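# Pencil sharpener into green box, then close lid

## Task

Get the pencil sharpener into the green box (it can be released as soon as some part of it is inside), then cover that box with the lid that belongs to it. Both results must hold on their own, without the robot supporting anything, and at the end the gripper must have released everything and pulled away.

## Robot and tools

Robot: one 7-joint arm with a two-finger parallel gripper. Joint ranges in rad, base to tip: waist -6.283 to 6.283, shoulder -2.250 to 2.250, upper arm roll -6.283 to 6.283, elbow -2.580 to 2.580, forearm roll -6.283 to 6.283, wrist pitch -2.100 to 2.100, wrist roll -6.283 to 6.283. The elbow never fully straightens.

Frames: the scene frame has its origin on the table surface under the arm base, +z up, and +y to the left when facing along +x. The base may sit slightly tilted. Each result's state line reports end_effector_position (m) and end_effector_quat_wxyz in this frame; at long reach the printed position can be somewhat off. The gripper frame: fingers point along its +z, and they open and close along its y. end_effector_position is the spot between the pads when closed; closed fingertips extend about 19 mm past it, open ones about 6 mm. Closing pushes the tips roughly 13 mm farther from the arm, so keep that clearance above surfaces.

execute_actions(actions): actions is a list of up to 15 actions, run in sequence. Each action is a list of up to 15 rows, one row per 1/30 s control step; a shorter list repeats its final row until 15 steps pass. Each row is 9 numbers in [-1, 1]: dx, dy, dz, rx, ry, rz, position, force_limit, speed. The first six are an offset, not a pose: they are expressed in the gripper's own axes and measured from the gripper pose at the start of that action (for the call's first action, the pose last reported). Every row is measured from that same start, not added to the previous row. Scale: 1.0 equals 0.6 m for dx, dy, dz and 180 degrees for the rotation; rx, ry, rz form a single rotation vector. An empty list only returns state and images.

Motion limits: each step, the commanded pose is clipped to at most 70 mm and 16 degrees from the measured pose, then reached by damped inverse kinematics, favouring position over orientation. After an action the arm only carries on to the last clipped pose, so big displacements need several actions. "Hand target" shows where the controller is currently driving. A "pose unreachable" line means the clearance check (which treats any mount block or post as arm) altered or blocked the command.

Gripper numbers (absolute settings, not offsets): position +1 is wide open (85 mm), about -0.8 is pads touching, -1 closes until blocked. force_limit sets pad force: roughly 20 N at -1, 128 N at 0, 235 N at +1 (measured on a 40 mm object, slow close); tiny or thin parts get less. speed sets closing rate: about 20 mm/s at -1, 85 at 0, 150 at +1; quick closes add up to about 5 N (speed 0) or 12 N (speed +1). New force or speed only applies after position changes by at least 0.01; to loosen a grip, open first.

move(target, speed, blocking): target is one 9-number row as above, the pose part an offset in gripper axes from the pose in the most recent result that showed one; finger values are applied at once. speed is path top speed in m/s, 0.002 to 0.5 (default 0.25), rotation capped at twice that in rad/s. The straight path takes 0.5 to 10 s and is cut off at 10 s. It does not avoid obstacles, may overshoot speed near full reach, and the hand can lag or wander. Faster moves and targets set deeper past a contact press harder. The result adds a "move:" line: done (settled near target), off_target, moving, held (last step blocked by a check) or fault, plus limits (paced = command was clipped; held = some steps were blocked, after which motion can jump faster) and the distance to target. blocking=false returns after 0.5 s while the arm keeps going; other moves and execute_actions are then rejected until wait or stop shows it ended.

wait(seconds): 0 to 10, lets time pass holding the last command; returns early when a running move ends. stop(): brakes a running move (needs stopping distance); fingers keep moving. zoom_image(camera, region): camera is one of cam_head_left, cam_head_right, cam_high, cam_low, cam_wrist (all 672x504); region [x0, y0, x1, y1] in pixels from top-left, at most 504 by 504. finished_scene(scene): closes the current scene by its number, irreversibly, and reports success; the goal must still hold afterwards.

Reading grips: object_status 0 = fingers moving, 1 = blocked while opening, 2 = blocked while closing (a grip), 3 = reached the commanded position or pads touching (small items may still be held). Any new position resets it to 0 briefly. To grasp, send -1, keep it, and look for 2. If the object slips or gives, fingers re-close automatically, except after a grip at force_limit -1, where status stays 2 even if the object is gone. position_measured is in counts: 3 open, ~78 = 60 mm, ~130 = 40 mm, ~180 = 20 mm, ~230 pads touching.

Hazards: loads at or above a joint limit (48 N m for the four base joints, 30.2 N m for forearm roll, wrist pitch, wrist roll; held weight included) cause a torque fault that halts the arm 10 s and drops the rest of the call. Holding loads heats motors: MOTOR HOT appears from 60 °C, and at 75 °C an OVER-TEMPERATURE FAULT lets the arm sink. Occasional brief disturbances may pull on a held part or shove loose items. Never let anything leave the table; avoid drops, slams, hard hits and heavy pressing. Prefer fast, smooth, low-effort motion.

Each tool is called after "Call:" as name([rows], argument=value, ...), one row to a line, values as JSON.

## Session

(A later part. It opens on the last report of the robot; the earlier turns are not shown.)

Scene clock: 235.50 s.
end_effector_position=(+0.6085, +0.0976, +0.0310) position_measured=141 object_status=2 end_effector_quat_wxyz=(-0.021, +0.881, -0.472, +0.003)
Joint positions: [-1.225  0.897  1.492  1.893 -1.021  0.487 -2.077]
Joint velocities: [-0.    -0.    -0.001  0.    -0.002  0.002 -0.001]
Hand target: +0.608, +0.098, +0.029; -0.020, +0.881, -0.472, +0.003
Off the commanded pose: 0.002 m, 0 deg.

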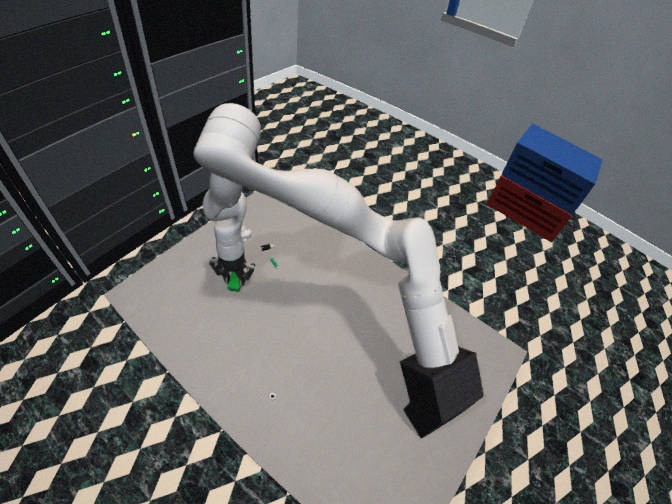

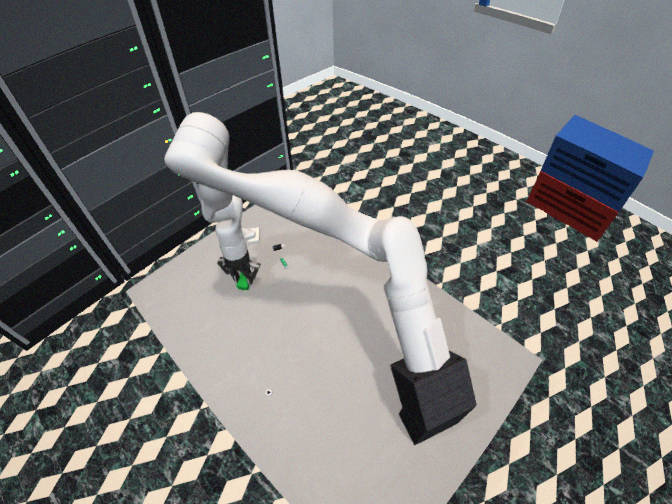

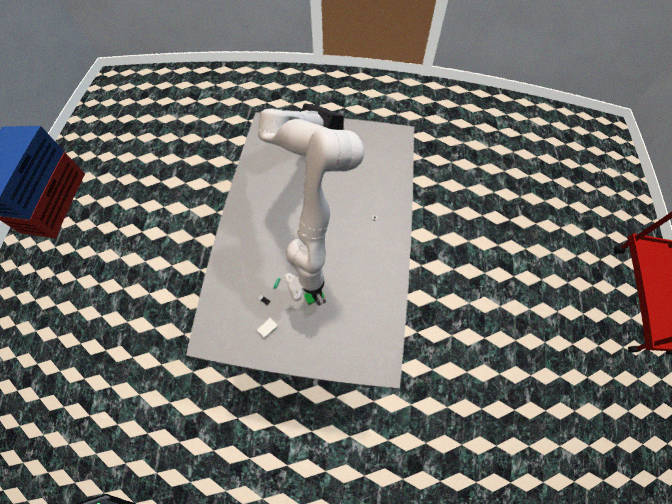

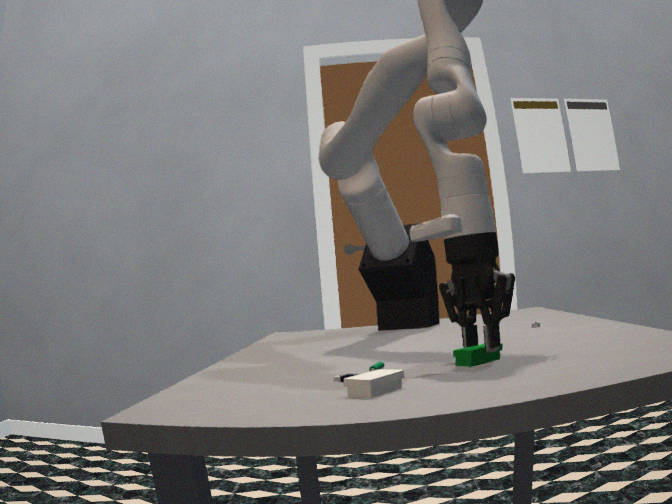

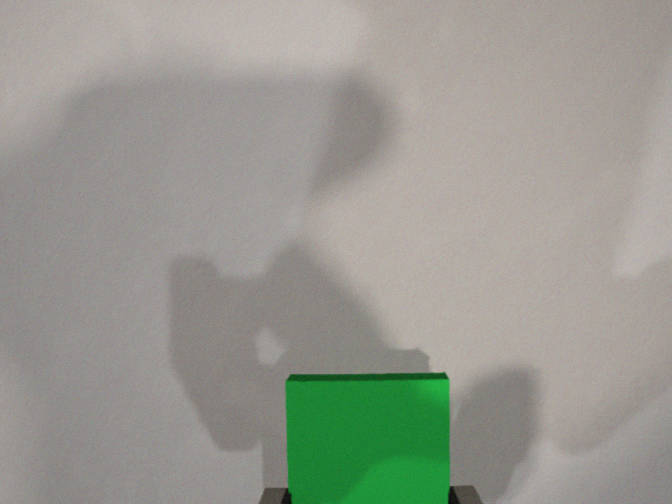

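It dropped in. Release and inspect.

Call:
execute_actions([
  [[0,0,0.002,0,0,0,-1,-0.6,0]],
  [[0,0,-0.002,0,0,0,1,0,0]],
  [[0,0,0,0,0,0,1,0,0]],
])

Call:
move(target=[-0.05,0,-0.17,0,0,0,1,0,0])

Call:
zoom_image(camera="cam_low", region=[420,320,540,390])

Scene clock: 242.10 s.
end_effector_position=(+0.6084, +0.0975, +0.0325) position_measured=3 object_status=0 end_effector_quat_wxyz=(-0.022, +0.881, -0.473, +0.002)
Joint positions: [-1.228  0.894  1.495  1.895 -1.019  0.489 -2.077]
Joint velocities: [-0.    -0.     0.001 -0.001  0.001  0.001  0.001]
Hand target: +0.608, +0.098, +0.032; -0.022, +0.881, -0.473, +0.002
Off the commanded pose: 0.000 m, 0 deg.

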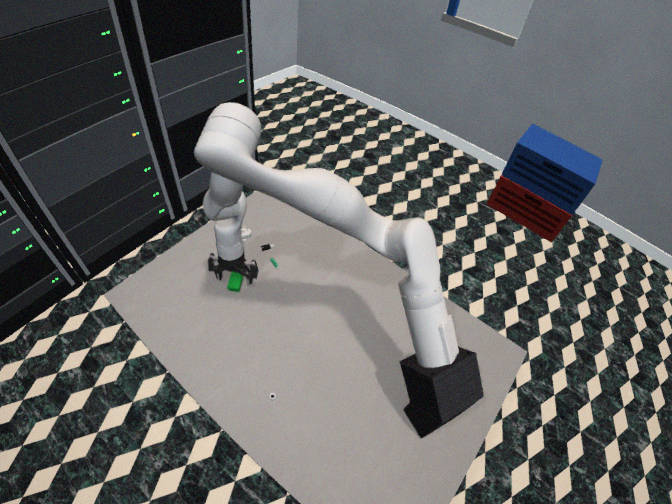

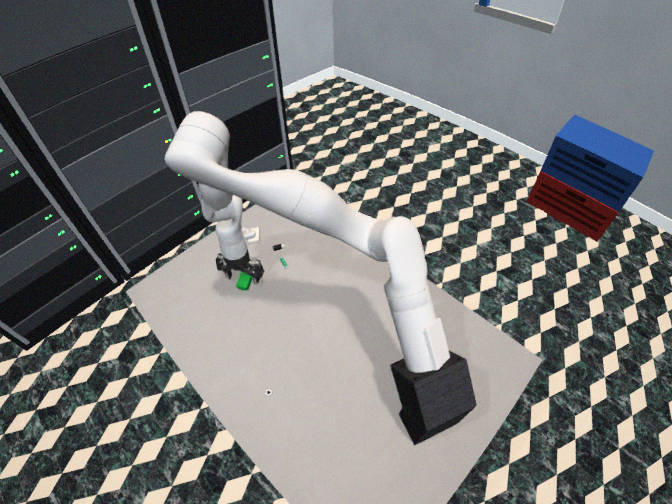

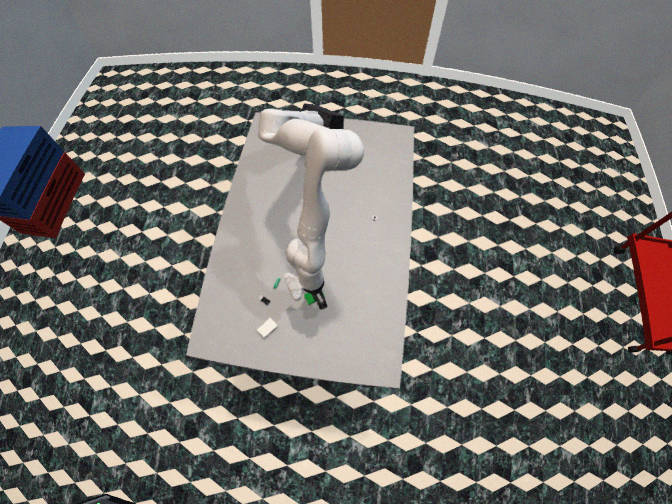

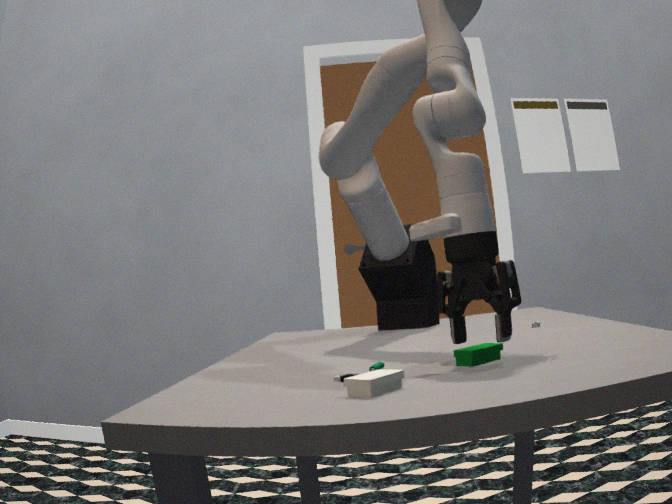

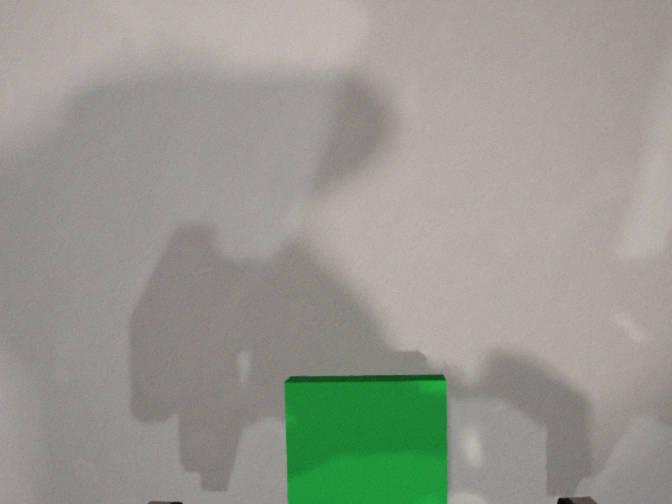

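Scene clock: 243.13 s.
end_effector_position=(+0.5896, +0.1188, +0.1350) position_measured=3 object_status=3 end_effector_quat_wxyz=(-0.023, +0.881, -0.473, +0.002)
Joint positions: [-1.531  0.936  1.78   1.922 -0.847  0.7   -2.276]
Joint velocities: [-0.005  0.001  0.    -0.001  0.     0.001  0.   ]
Hand target: +0.590, +0.119, +0.135; -0.023, +0.881, -0.473, +0.002
Off the commanded pose: 0.000 m, 0 deg.
move: done

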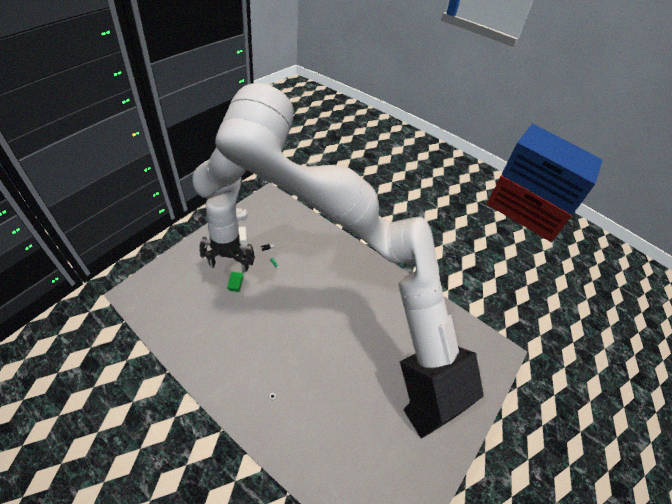

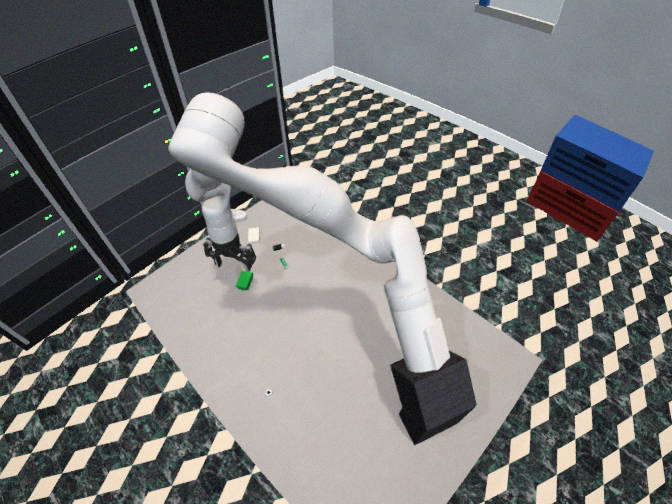

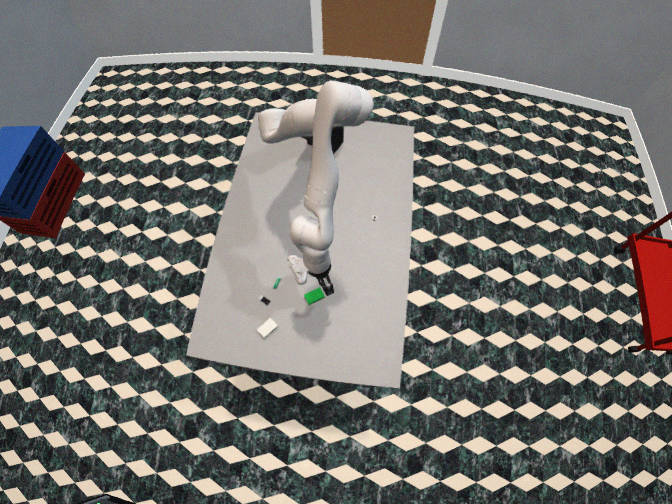

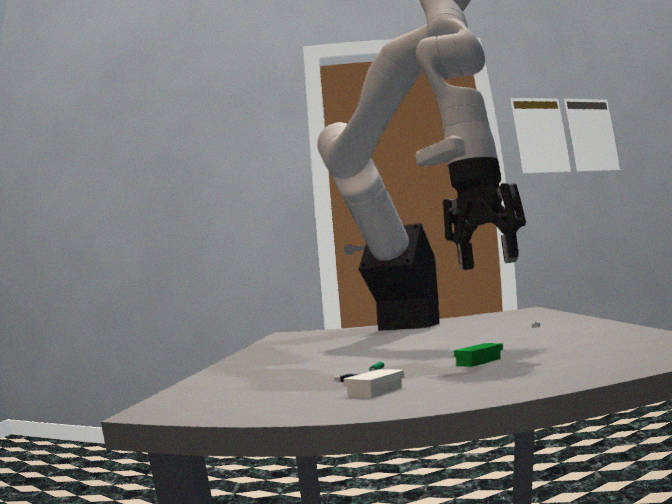

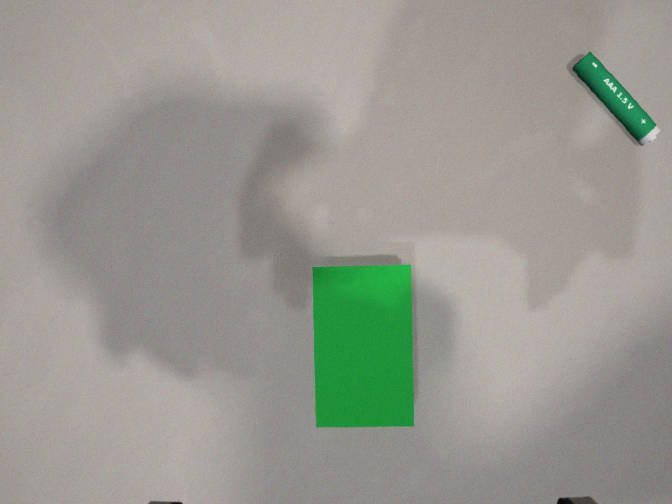

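Region (420, 320, 540, 390) of cam_low's 672x504 image, scaled by 4.200, with more detail than that image has; it fills the top 294 rows of this view, and the rest is white.

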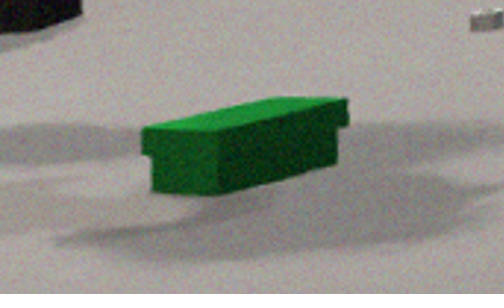

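Seated level.

Call:
finished_scene(scene=1)

The scene is finished: the task was done.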